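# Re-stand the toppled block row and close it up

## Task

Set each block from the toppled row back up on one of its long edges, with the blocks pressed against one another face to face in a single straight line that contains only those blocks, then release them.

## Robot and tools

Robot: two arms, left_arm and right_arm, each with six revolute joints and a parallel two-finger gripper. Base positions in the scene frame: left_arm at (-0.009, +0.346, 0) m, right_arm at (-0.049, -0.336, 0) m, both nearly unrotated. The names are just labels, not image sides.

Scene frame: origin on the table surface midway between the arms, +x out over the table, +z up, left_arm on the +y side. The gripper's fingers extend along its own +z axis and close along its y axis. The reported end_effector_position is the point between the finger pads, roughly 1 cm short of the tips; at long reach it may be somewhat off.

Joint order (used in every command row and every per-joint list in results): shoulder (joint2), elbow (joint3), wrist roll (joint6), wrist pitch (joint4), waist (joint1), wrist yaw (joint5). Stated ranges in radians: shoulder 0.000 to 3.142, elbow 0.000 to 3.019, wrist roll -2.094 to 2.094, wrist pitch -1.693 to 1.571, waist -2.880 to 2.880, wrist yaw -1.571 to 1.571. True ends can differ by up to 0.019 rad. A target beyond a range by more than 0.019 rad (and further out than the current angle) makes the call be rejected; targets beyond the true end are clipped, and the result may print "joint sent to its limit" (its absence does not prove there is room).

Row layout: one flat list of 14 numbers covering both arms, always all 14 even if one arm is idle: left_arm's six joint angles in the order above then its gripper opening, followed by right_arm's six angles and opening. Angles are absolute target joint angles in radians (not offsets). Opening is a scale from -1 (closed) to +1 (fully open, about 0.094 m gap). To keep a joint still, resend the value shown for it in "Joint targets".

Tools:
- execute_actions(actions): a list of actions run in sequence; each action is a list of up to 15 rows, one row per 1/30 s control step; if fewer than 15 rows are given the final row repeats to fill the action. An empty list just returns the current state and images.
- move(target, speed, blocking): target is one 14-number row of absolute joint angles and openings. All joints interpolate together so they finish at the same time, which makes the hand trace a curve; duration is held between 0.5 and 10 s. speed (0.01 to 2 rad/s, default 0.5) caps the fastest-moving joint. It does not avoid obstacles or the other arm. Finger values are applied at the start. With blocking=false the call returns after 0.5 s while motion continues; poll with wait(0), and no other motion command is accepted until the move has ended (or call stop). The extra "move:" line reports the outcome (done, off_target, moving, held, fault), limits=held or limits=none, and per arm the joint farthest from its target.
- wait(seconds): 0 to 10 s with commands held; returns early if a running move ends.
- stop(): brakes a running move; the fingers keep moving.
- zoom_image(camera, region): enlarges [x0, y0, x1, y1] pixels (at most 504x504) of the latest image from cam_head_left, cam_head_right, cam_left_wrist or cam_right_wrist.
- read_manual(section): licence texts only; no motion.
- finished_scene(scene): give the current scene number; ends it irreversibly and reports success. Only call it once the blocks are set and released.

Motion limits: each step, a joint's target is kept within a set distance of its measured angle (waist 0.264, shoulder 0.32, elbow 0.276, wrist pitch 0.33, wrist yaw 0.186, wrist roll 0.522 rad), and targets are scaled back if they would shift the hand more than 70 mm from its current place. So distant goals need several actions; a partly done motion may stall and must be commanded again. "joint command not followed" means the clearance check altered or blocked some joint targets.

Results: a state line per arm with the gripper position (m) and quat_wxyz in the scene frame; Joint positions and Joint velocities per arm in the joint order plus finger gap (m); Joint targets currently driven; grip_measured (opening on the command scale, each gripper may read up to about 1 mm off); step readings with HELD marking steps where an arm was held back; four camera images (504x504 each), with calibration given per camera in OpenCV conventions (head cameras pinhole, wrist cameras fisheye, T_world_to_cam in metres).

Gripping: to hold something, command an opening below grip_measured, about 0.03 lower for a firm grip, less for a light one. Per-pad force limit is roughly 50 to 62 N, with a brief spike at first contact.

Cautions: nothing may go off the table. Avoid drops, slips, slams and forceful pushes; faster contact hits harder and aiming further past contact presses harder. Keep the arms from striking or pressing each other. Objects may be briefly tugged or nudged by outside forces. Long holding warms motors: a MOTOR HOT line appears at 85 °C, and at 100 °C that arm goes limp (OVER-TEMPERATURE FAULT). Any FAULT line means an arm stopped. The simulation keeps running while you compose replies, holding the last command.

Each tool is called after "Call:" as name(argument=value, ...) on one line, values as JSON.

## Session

Call:
execute_actions(actions=[])

Scene clock: 0.00 s.
left_arm: end_effector_position=(+0.5087, +0.3962, +0.2830) grip_measured=+1.000 end_effector_quat_wxyz=(+0.456, +0.454, +0.739, +0.198) | right_arm: end_effector_position=(+0.3761, -0.3782, +0.2251) grip_measured=+1.000 end_effector_quat_wxyz=(+0.197, +0.712, -0.517, +0.432)
Joint names: [shoulder, elbow, wrist roll, wrist pitch, waist, wrist yaw]
Joint positions: left_arm=[ 1.195  0.934  1.133 -0.295  0.231  0.284  0.094] | right_arm=[ 1.269  0.936 -1.857 -0.837  0.138  0.933  0.094]
Joint velocities: left_arm=[-0.005 -0.007 -0.051 -0.032 -0.015 -0.007  0.   ] | right_arm=[ 0.005  0.002 -0.022 -0.012 -0.005 -0.037  0.   ]
Joint targets: left_arm=[1.192 0.963 1.132 -0.289 0.231 0.284] | right_arm=[1.273 0.959 -1.857 -0.835 0.138 0.932]
camera_calibration (this result's frames):
cam_left_wrist: T_world_to_cam=[[-0.487299, -0.512958, -0.706692, 0.650255], [-0.638156, 0.761603, -0.112775, 0.0601806], [0.596067, 0.396025, -0.698476, -0.1415], [0, 0, 0, 1]] pos_world=[0.439617, 0.343757, 0.367483]
cam_right_wrist: T_world_to_cam=[[0.906698, 0.392348, 0.154798, -0.229349], [-0.157273, -0.0260484, 0.987212, -0.167401], [0.391363, -0.919448, 0.0380875, -0.379489], [0, 0, 0, 1]] pos_world=[0.330141, -0.263296, 0.215217]

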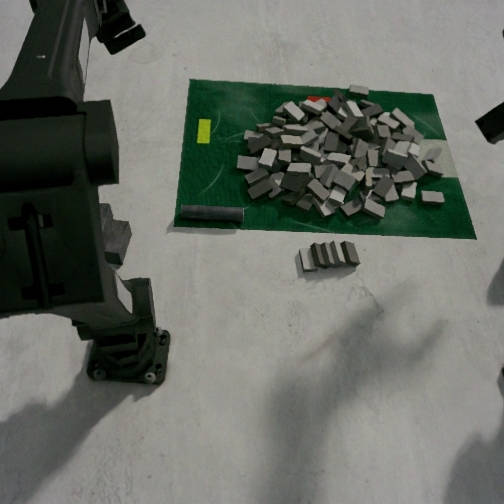

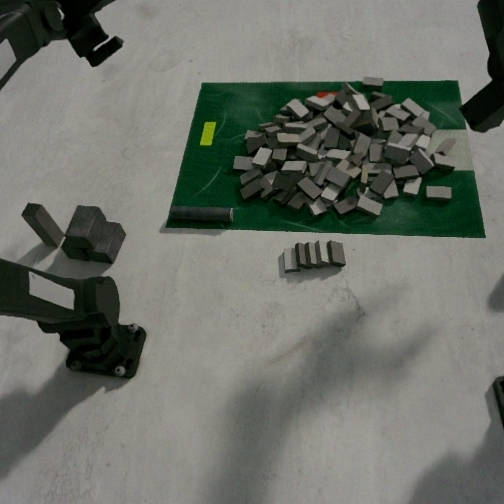

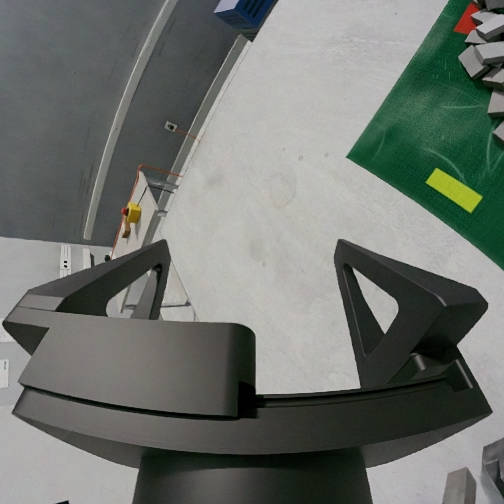

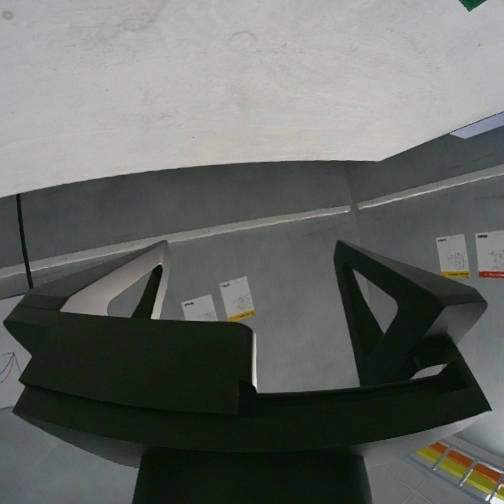

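Call:
move(target=[1.192,0.963,1.132,-0.289,0.9,0.284,1,1.42,0.82,-0.89,-0.96,0.745,0,0.4], speed=0.6)

Scene clock: 3.47 s.
left_arm: end_effector_position=(+0.3667, +0.7063, +0.2830) grip_measured=+1.000 end_effector_quat_wxyz=(+0.366, +0.187, +0.847, +0.336) | right_arm: end_effector_position=(+0.1898, -0.0748, +0.0595) grip_measured=+0.403 end_effector_quat_wxyz=(-0.018, +0.762, -0.648, +0.002)
Joint names: [shoulder, elbow, wrist roll, wrist pitch, waist, wrist yaw]
Joint positions: left_arm=[ 1.195  0.934  1.133 -0.295  0.898  0.284  0.094] | right_arm=[ 1.404  0.822 -0.899 -0.952  0.739  0.002  0.066]
Joint velocities: left_arm=[-0.005  0.002  0.051 -0.002  0.015  0.037  0.   ] | right_arm=[-0.015  0.002  0.022 -0.007 -0.024 -0.007 -0.   ]
Joint targets: left_arm=[1.192 0.963 1.132 -0.289 0.900 0.284] | right_arm=[1.420 0.820 -0.890 -0.960 0.745 -0.000]
move: off_target (left_arm); limits=none; left_arm: farthest joint: the elbow, 0.029 radians from its target (0.029 radians at the start); right_arm: farthest joint: the shoulder, 0.016 radians from its target (0.151 radians at the start)
camera_calibration (this result's frames):
cam_left_wrist: T_world_to_cam=[[-0.0651193, -0.704518, -0.706692, 0.720619], [-0.972657, 0.203027, -0.112775, 0.250534], [0.22293, 0.680025, -0.698476, -0.243426], [0, 0, 0, 1]] pos_world=[0.344876, 0.62236, 0.367483]
cam_right_wrist: T_world_to_cam=[[0.984686, 0.172092, 0.0279028, -0.177502], [0.125802, -0.812187, 0.569672, -0.112956], [0.120698, -0.557438, -0.821398, 0.108325], [0, 0, 0, 1]] pos_world=[0.175919, -0.000810474, 0.158279]

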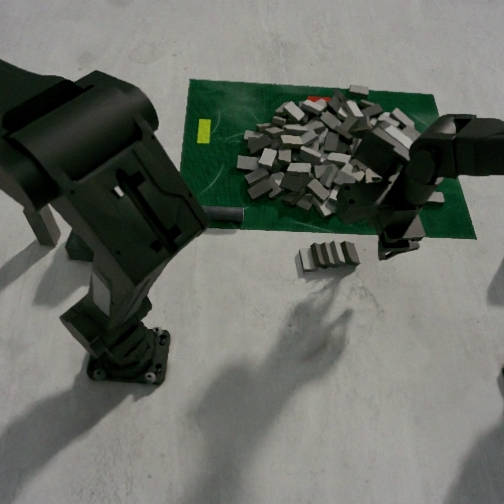

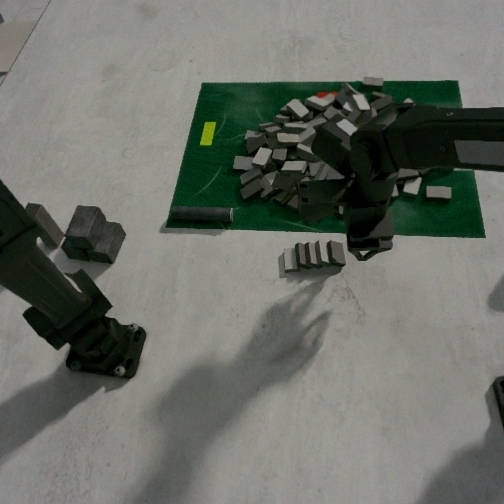

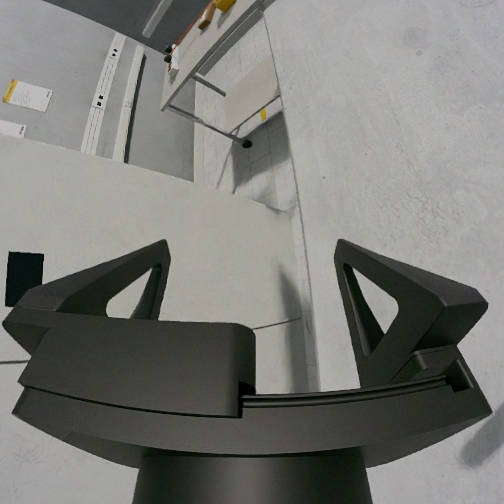

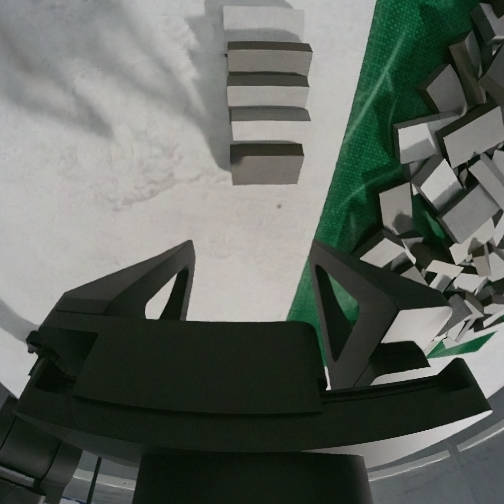

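Call:
move(target=[1.7,1.7,1.132,-0.289,0.9,0.284,1,1.51,0.909,-0.85,-0.9,0.803,0,0.4], speed=0.5)

Call:
move(target=[1.7,1.7,1.132,-0.289,0.9,0.284,1,1.6,0.909,-0.85,-0.842,0.803,0,0.4], speed=0.15)

Call:
move(target=[1.7,1.7,1.132,-0.289,0.9,0.284,1,1.6,0.909,-0.85,-0.842,0.803,0,-0.13])

Scene clock: 7.47 s.
left_arm: end_effector_position=(+0.5140, +0.8763, +0.3952) grip_measured=+1.000 end_effector_quat_wxyz=(+0.407, +0.192, +0.792, +0.413) | right_arm: end_effector_position=(+0.1916, -0.0446, +0.0445) grip_measured=+0.403 end_effector_quat_wxyz=(-0.018, +0.765, -0.644, +0.001)
Joint names: [shoulder, elbow, wrist roll, wrist pitch, waist, wrist yaw]
Joint positions: left_arm=[ 1.698  1.644  1.133 -0.295  0.898  0.284  0.094] | right_arm=[ 1.491  0.866 -0.859 -0.91   0.789  0.002  0.066]
Joint velocities: left_arm=[ 0.005  0.012 -0.007 -0.007 -0.005  0.007  0.   ] | right_arm=[-0.005 -0.022  0.007  0.007  0.015 -0.007  0.   ]
Joint targets: left_arm=[1.700 1.700 1.132 -0.289 0.900 0.284] | right_arm=[1.510 0.909 -0.850 -0.900 0.803 0.000]
move: off_target (left_arm, right_arm); limits=none; left_arm: farthest joint: the elbow, 0.056 radians from its target (0.766 radians at the start); right_arm: farthest joint: the elbow, 0.043 radians from its target (0.087 radians at the start)
camera_calibration (this result's frames):
cam_left_wrist: T_world_to_cam=[[0.0381003, -0.585378, -0.809865, 0.812588], [-0.950703, 0.228368, -0.209792, 0.37676], [0.307755, 0.777934, -0.547819, -0.502369], [0, 0, 0, 1]] pos_world=[0.481833, 0.780441, 0.461921]
cam_right_wrist: T_world_to_cam=[[0.982885, 0.182224, 0.0270438, -0.18328], [0.134786, -0.811417, 0.568714, -0.0817934], [0.125577, -0.555335, -0.822091, 0.11178], [0, 0, 0, 1]] pos_world=[0.177131, 0.0291046, 0.143367]

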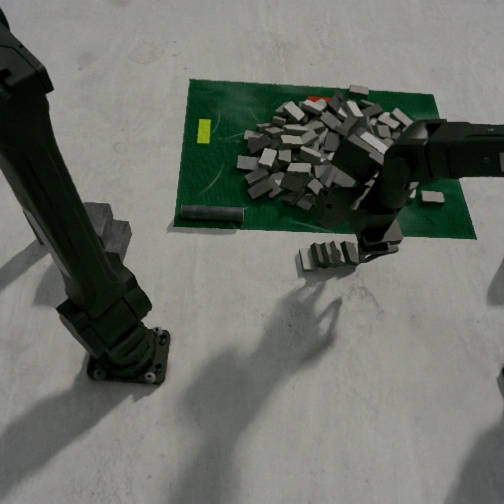

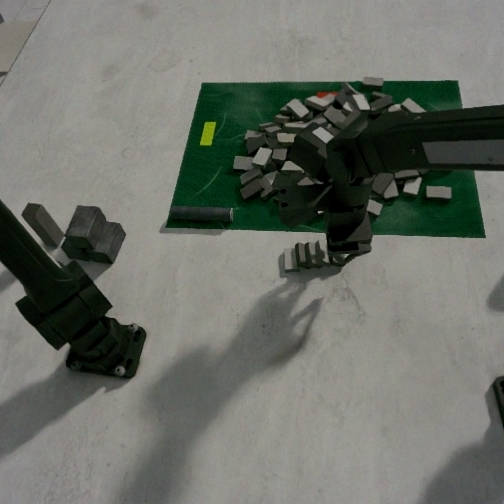

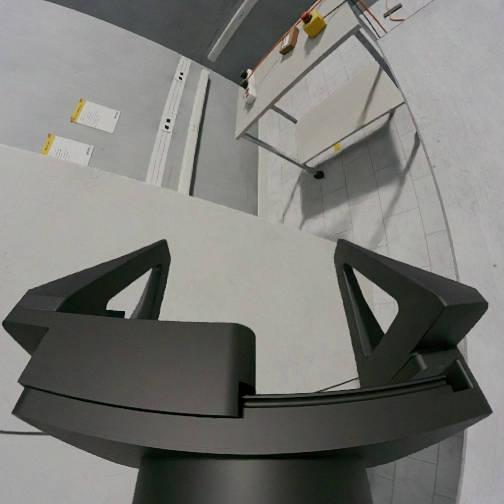

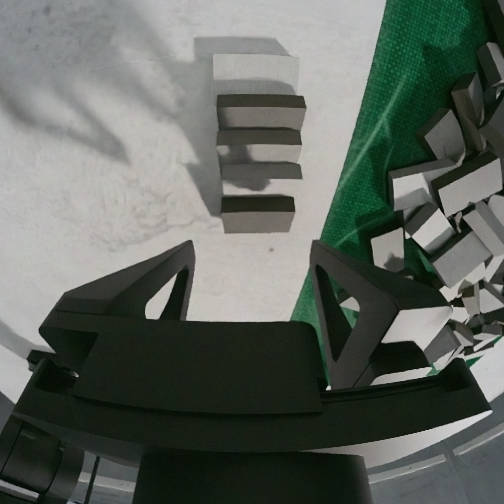

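Scene clock: 8.53 s.
left_arm: end_effector_position=(+0.5140, +0.8763, +0.3952) grip_measured=+1.000 end_effector_quat_wxyz=(+0.407, +0.192, +0.792, +0.413) | right_arm: end_effector_position=(+0.1950, -0.0405, +0.0118) grip_measured=+0.403 end_effector_quat_wxyz=(-0.001, +0.765, -0.644, +0.001)
Joint names: [shoulder, elbow, wrist roll, wrist pitch, waist, wrist yaw]
Joint positions: left_arm=[ 1.698  1.644  1.133 -0.295  0.898  0.284  0.094] | right_arm=[ 1.583  0.868 -0.858 -0.852  0.789  0.002  0.066]
Joint velocities: left_arm=[-0.015  0.017 -0.022  0.002 -0.005  0.022  0.   ] | right_arm=[-0.005  0.002 -0.022 -0.002 -0.005  0.007  0.   ]
Joint targets: left_arm=[1.700 1.700 1.132 -0.289 0.900 0.284] | right_arm=[1.600 0.909 -0.850 -0.842 0.803 -0.000]
move: off_target (left_arm, right_arm); limits=none; left_arm: farthest joint: the elbow, 0.056 radians from its target (0.056 radians at the start); right_arm: farthest joint: the elbow, 0.041 radians from its target (0.043 radians at the start)
camera_calibration (this result's frames):
cam_left_wrist: T_world_to_cam=[[0.0381003, -0.585378, -0.809865, 0.812588], [-0.950703, 0.228368, -0.209792, 0.37676], [0.307755, 0.777934, -0.547819, -0.502369], [0, 0, 0, 1]] pos_world=[0.481833, 0.780441, 0.461921]
cam_right_wrist: T_world_to_cam=[[0.983327, 0.181843, 0.00107946, -0.186189], [0.146625, -0.796367, 0.586771, -0.0622902], [0.10756, -0.57683, -0.809752, 0.0892431], [0, 0, 0, 1]] pos_world=[0.182619, 0.0357294, 0.109016]

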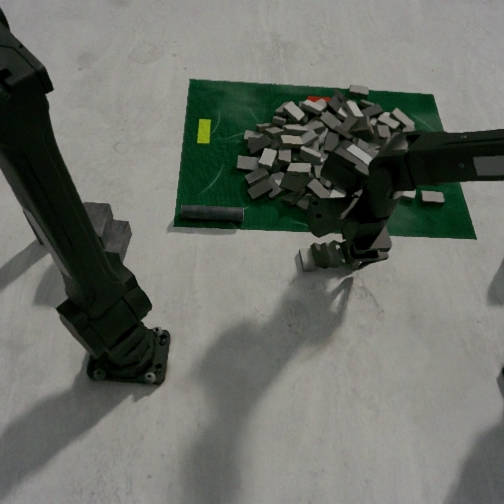

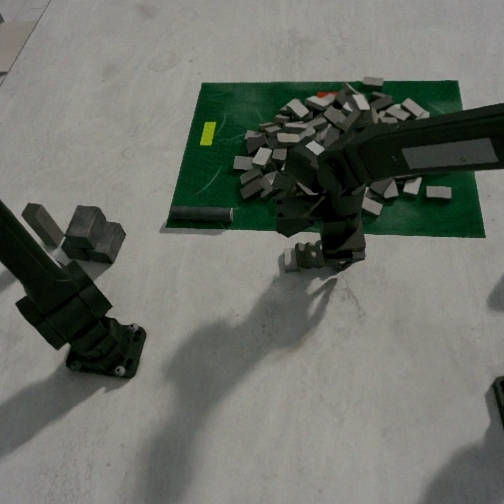

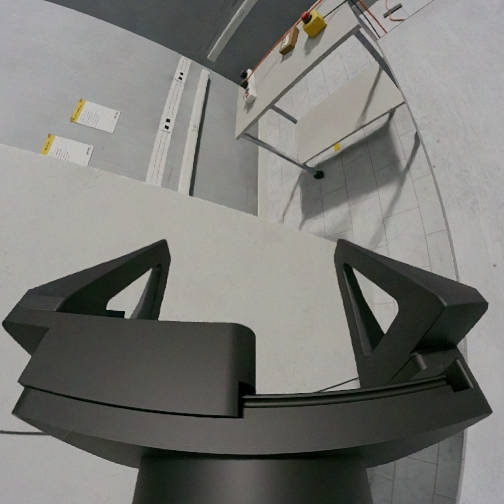

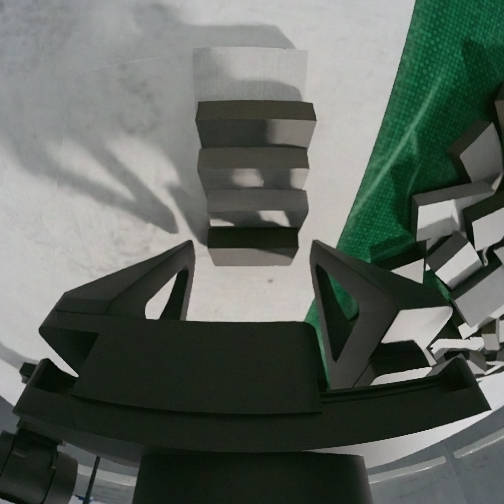

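Scene clock: 9.23 s.
left_arm: end_effector_position=(+0.5140, +0.8763, +0.3952) grip_measured=+1.000 end_effector_quat_wxyz=(+0.407, +0.192, +0.792, +0.413) | right_arm: end_effector_position=(+0.1950, -0.0406, +0.0118) grip_measured=-0.059 end_effector_quat_wxyz=(-0.001, +0.765, -0.644, +0.001)
Joint names: [shoulder, elbow, wrist roll, wrist pitch, waist, wrist yaw]
Joint positions: left_arm=[ 1.698  1.644  1.133 -0.295  0.898  0.284  0.094] | right_arm=[ 1.583  0.868 -0.858 -0.852  0.789  0.002  0.044]
Joint velocities: left_arm=[ 0.005 -0.017 -0.051 -0.007  0.005 -0.007  0.   ] | right_arm=[ 0.005 -0.012  0.051 -0.017 -0.005 -0.007 -0.   ]
Joint targets: left_arm=[1.700 1.700 1.132 -0.289 0.900 0.284] | right_arm=[1.600 0.909 -0.850 -0.842 0.803 0.000]
move: off_target (left_arm, right_arm); limits=none; left_arm: farthest joint: the elbow, 0.056 radians from its target (0.056 radians at the start); right_arm: farthest joint: the elbow, 0.041 radians from its target (0.041 radians at the start)
camera_calibration (this result's frames):
cam_left_wrist: T_world_to_cam=[[0.0381003, -0.585378, -0.809865, 0.812588], [-0.950703, 0.228368, -0.209792, 0.37676], [0.307755, 0.777934, -0.547819, -0.502369], [0, 0, 0, 1]] pos_world=[0.481833, 0.780441, 0.461921]
cam_right_wrist: T_world_to_cam=[[0.983327, 0.181842, 0.0013254, -0.186235], [0.146451, -0.796225, 0.587007, -0.0622939], [0.107798, -0.577026, -0.809581, 0.0891573], [0, 0, 0, 1]] pos_world=[0.182641, 0.0357113, 0.108994]

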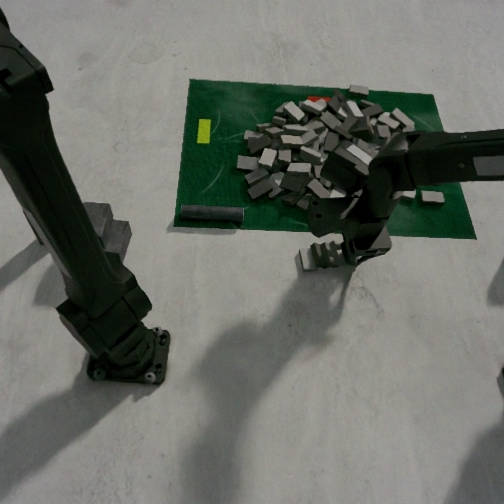

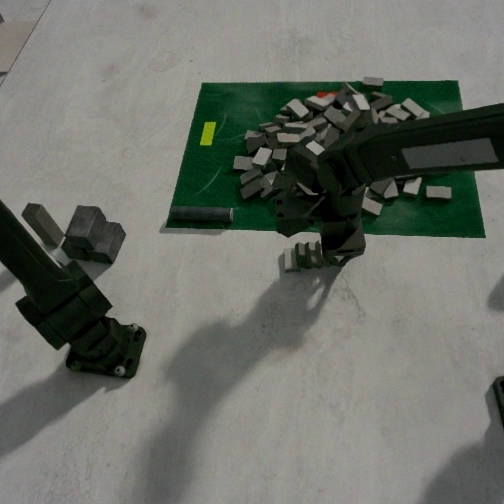

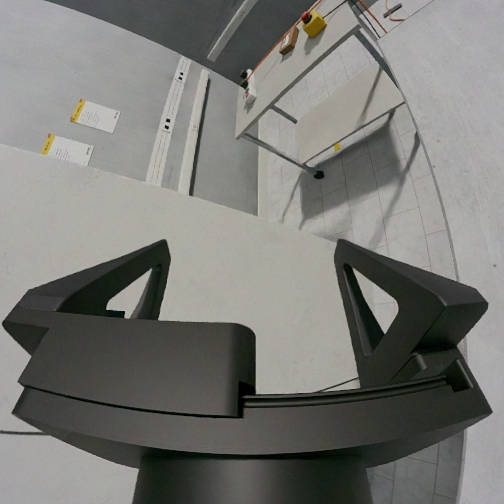

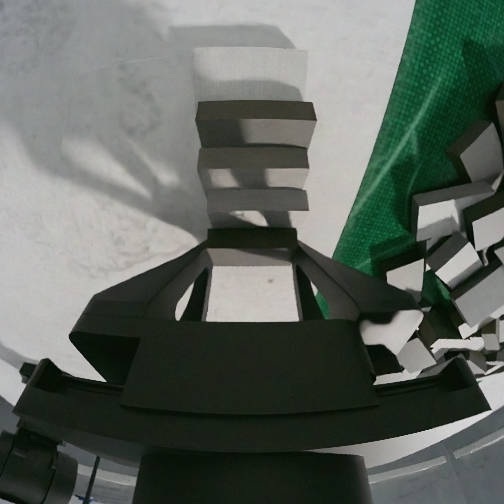

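Call:
move(target=[1.7,1.7,1.132,-0.289,0.9,0.284,1,1.35,0.909,-0.85,-1.0,0.803,0,-0.11], speed=0.3)

Call:
move(target=[1.7,1.7,1.132,-0.289,0.9,0.284,1,1.64,0.76,0,0.14,1.212,0,-0.11], speed=0.7)

Call:
move(target=[1.7,1.7,1.132,-0.289,0.9,0.284,1,1.735,0.76,0,0.23,1.212,0,-0.11], speed=0.1)

Scene clock: 11.77 s.
left_arm: end_effector_position=(+0.5140, +0.8763, +0.3952) grip_measured=+1.000 end_effector_quat_wxyz=(+0.407, +0.192, +0.792, +0.413) | right_arm: end_effector_position=(+0.1846, -0.0533, +0.0920) grip_measured=-0.059 end_effector_quat_wxyz=(-0.047, +0.764, -0.644, +0.001)
Joint names: [shoulder, elbow, wrist roll, wrist pitch, waist, wrist yaw]
Joint positions: left_arm=[ 1.698  1.644  1.133 -0.295  0.898  0.284  0.094] | right_arm=[ 1.353  0.868 -0.858 -0.992  0.789  0.002  0.044]
Joint velocities: left_arm=[-0.015  0.017 -0.022 -0.012 -0.005 -0.037  0.   ] | right_arm=[-0.005  0.017  0.007 -0.007 -0.005 -0.051  0.001]
Joint targets: left_arm=[1.700 1.700 1.132 -0.289 0.900 0.284] | right_arm=[1.350 0.909 -0.850 -1.000 0.803 -0.000]
move: off_target (left_arm, right_arm); limits=none; left_arm: farthest joint: the elbow, 0.056 radians from its target (0.056 radians at the start); right_arm: farthest joint: the elbow, 0.041 radians from its target (0.041 radians at the start)
camera_calibration (this result's frames):
cam_left_wrist: T_world_to_cam=[[0.0381003, -0.585378, -0.809865, 0.812588], [-0.950703, 0.228368, -0.209792, 0.37676], [0.307755, 0.777934, -0.547819, -0.502369], [0, 0, 0, 1]] pos_world=[0.481833, 0.780441, 0.461921]
cam_right_wrist: T_world_to_cam=[[0.98127, 0.179336, 0.0703366, -0.179917], [0.11418, -0.835542, 0.537431, -0.109469], [0.15515, -0.519334, -0.84037, 0.145004], [0, 0, 0, 1]] pos_world=[0.166549, 0.0161046, 0.193343]

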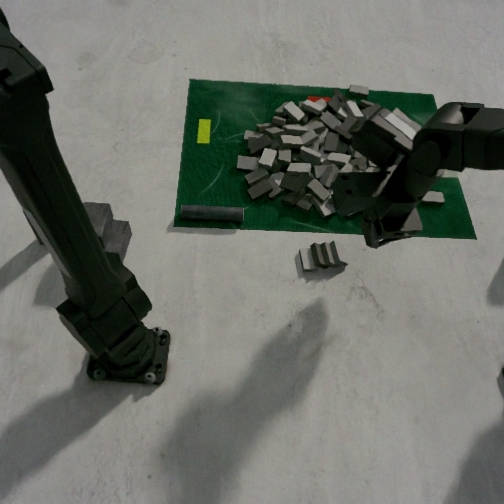

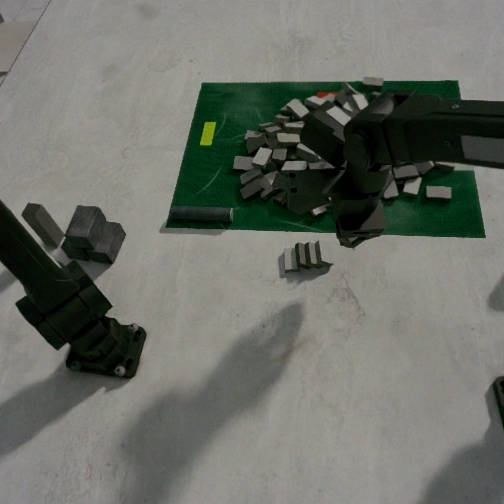

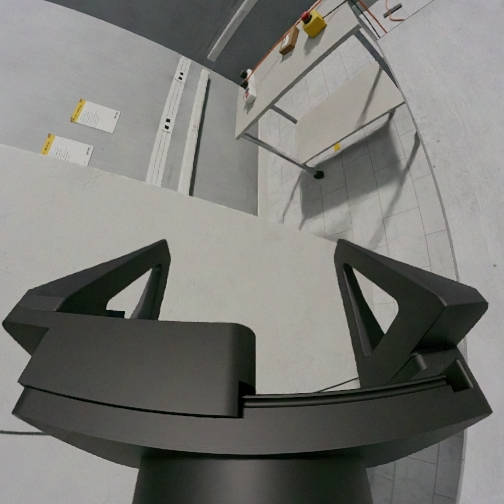

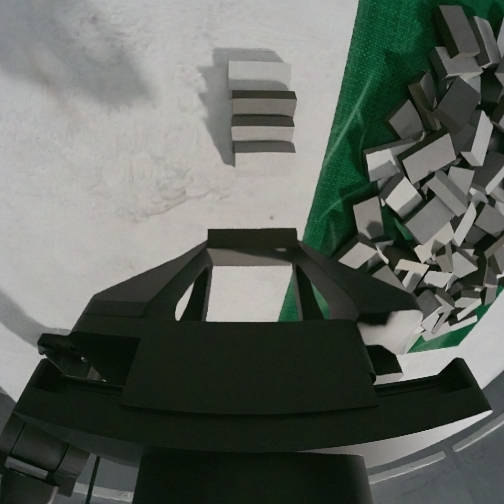

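Scene clock: 14.20 s.
left_arm: end_effector_position=(+0.5140, +0.8763, +0.3952) grip_measured=+1.000 end_effector_quat_wxyz=(+0.407, +0.192, +0.792, +0.413) | right_arm: end_effector_position=(+0.0959, +0.1818, +0.0453) grip_measured=-0.059 end_effector_quat_wxyz=(+0.319, -0.558, +0.728, +0.240)
Joint names: [shoulder, elbow, wrist roll, wrist pitch, waist, wrist yaw]
Joint positions: left_arm=[ 1.698  1.644  1.133 -0.295  0.898  0.284  0.094] | right_arm=[ 1.628  0.759 -0.009  0.12   1.205  0.002  0.044]
Joint velocities: left_arm=[-0.005 -0.007  0.066 -0.002 -0.005  0.066  0.   ] | right_arm=[-0.005  0.012  0.037 -0.017  0.005  0.007  0.   ]
Joint targets: left_arm=[1.700 1.700 1.132 -0.289 0.900 0.284] | right_arm=[1.640 0.760 -0.000 0.140 1.212 0.000]
move: off_target (left_arm); limits=none; left_arm: farthest joint: the elbow, 0.056 radians from its target (0.056 radians at the start); right_arm: farthest joint: the wrist pitch, 0.020 radians from its target (1.132 radians at the start)
camera_calibration (this result's frames):
cam_left_wrist: T_world_to_cam=[[0.0381003, -0.585378, -0.809865, 0.812588], [-0.950703, 0.228368, -0.209792, 0.37676], [0.307755, 0.777934, -0.547819, -0.502369], [0, 0, 0, 1]] pos_world=[0.481833, 0.780441, 0.461921]
cam_right_wrist: T_world_to_cam=[[0.967252, -0.253387, 0.0148069, -0.0491879], [-0.245905, -0.949951, -0.192677, 0.21055], [0.0628876, 0.182726, -0.981151, 0.129266], [0, 0, 0, 1]] pos_world=[0.0912232, 0.163928, 0.168126]

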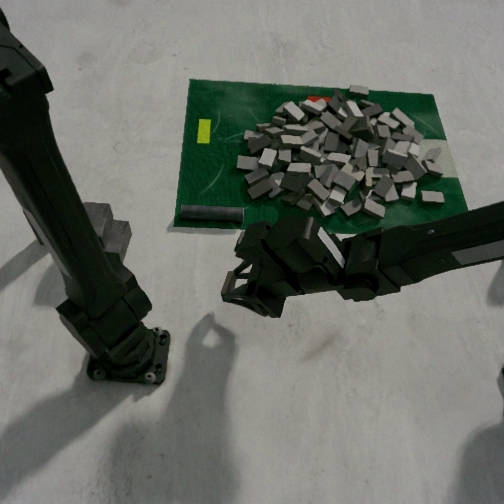

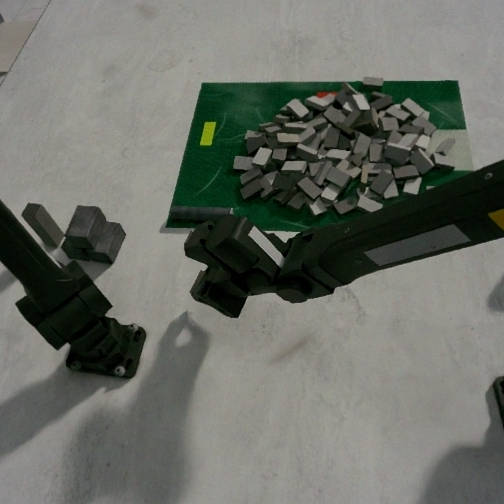

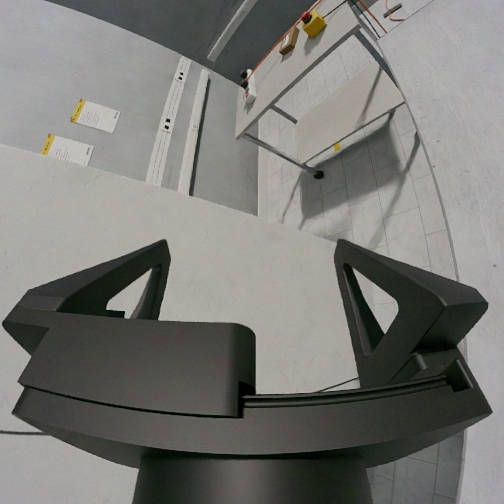

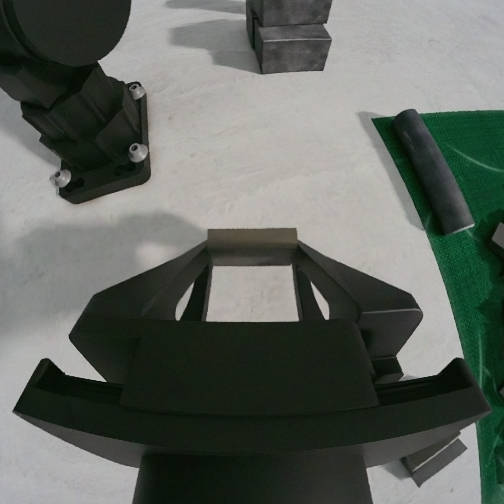

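Scene clock: 15.63 s.
left_arm: end_effector_position=(+0.5140, +0.8763, +0.3952) grip_measured=+1.000 end_effector_quat_wxyz=(+0.407, +0.192, +0.792, +0.413) | right_arm: end_effector_position=(+0.0974, +0.1873, +0.0132) grip_measured=-0.059 end_effector_quat_wxyz=(+0.318, -0.558, +0.728, +0.239)
Joint names: [shoulder, elbow, wrist roll, wrist pitch, waist, wrist yaw]
Joint positions: left_arm=[ 1.698  1.644  1.133 -0.295  0.898  0.284  0.094] | right_arm=[ 1.721  0.759 -0.008  0.21   1.205  0.002  0.044]
Joint velocities: left_arm=[-0.015  0.007 -0.007 -0.027 -0.005 -0.007  0.   ] | right_arm=[-0.005  0.002  0.007 -0.007 -0.005  0.037 -0.001]
Joint targets: left_arm=[1.700 1.700 1.132 -0.289 0.900 0.284] | right_arm=[1.735 0.760 0.000 0.230 1.212 0.000]
move: off_target (left_arm); limits=none; left_arm: farthest joint: the elbow, 0.056 radians from its target (0.056 radians at the start); right_arm: farthest joint: the wrist pitch, 0.020 radians from its target (0.110 radians at the start)
camera_calibration (this result's frames):
cam_left_wrist: T_world_to_cam=[[0.0381003, -0.585378, -0.809865, 0.812588], [-0.950703, 0.228368, -0.209792, 0.37676], [0.307755, 0.777934, -0.547819, -0.502369], [0, 0, 0, 1]] pos_world=[0.481833, 0.780441, 0.461921]
cam_right_wrist: T_world_to_cam=[[0.967139, -0.25385, 0.0142045, -0.0486908], [-0.246659, -0.950356, -0.189692, 0.210049], [0.0616528, 0.179955, -0.981741, 0.0972632], [0, 0, 0, 1]] pos_world=[0.0929048, 0.169758, 0.136024]

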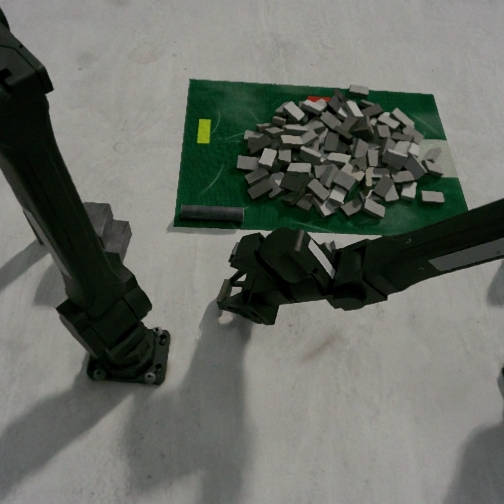

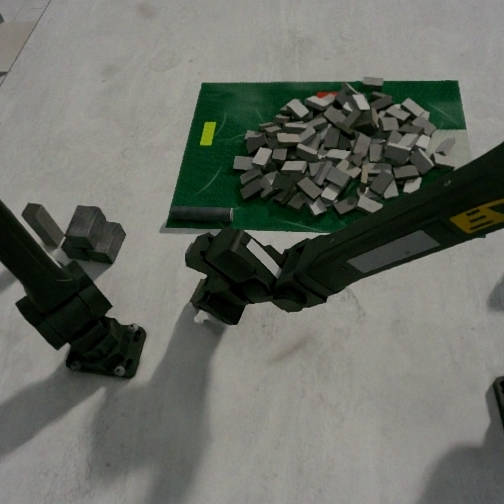

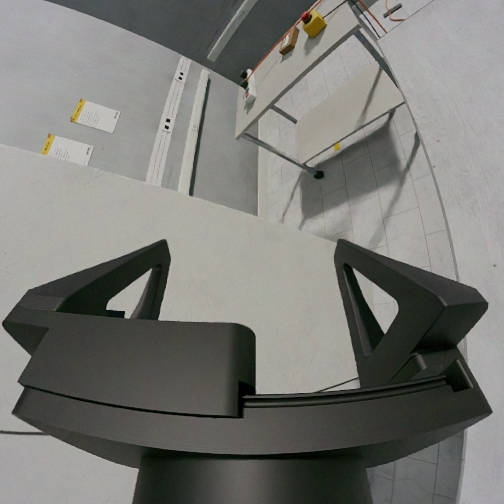

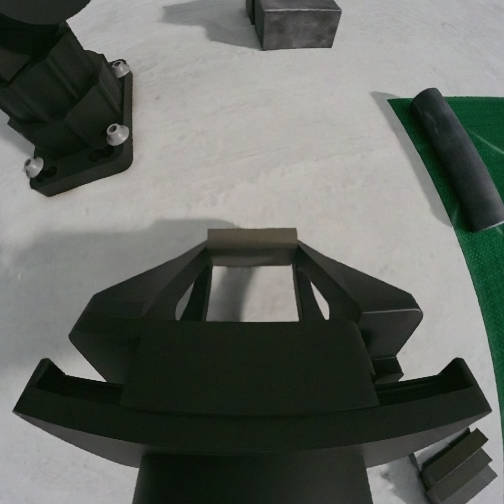

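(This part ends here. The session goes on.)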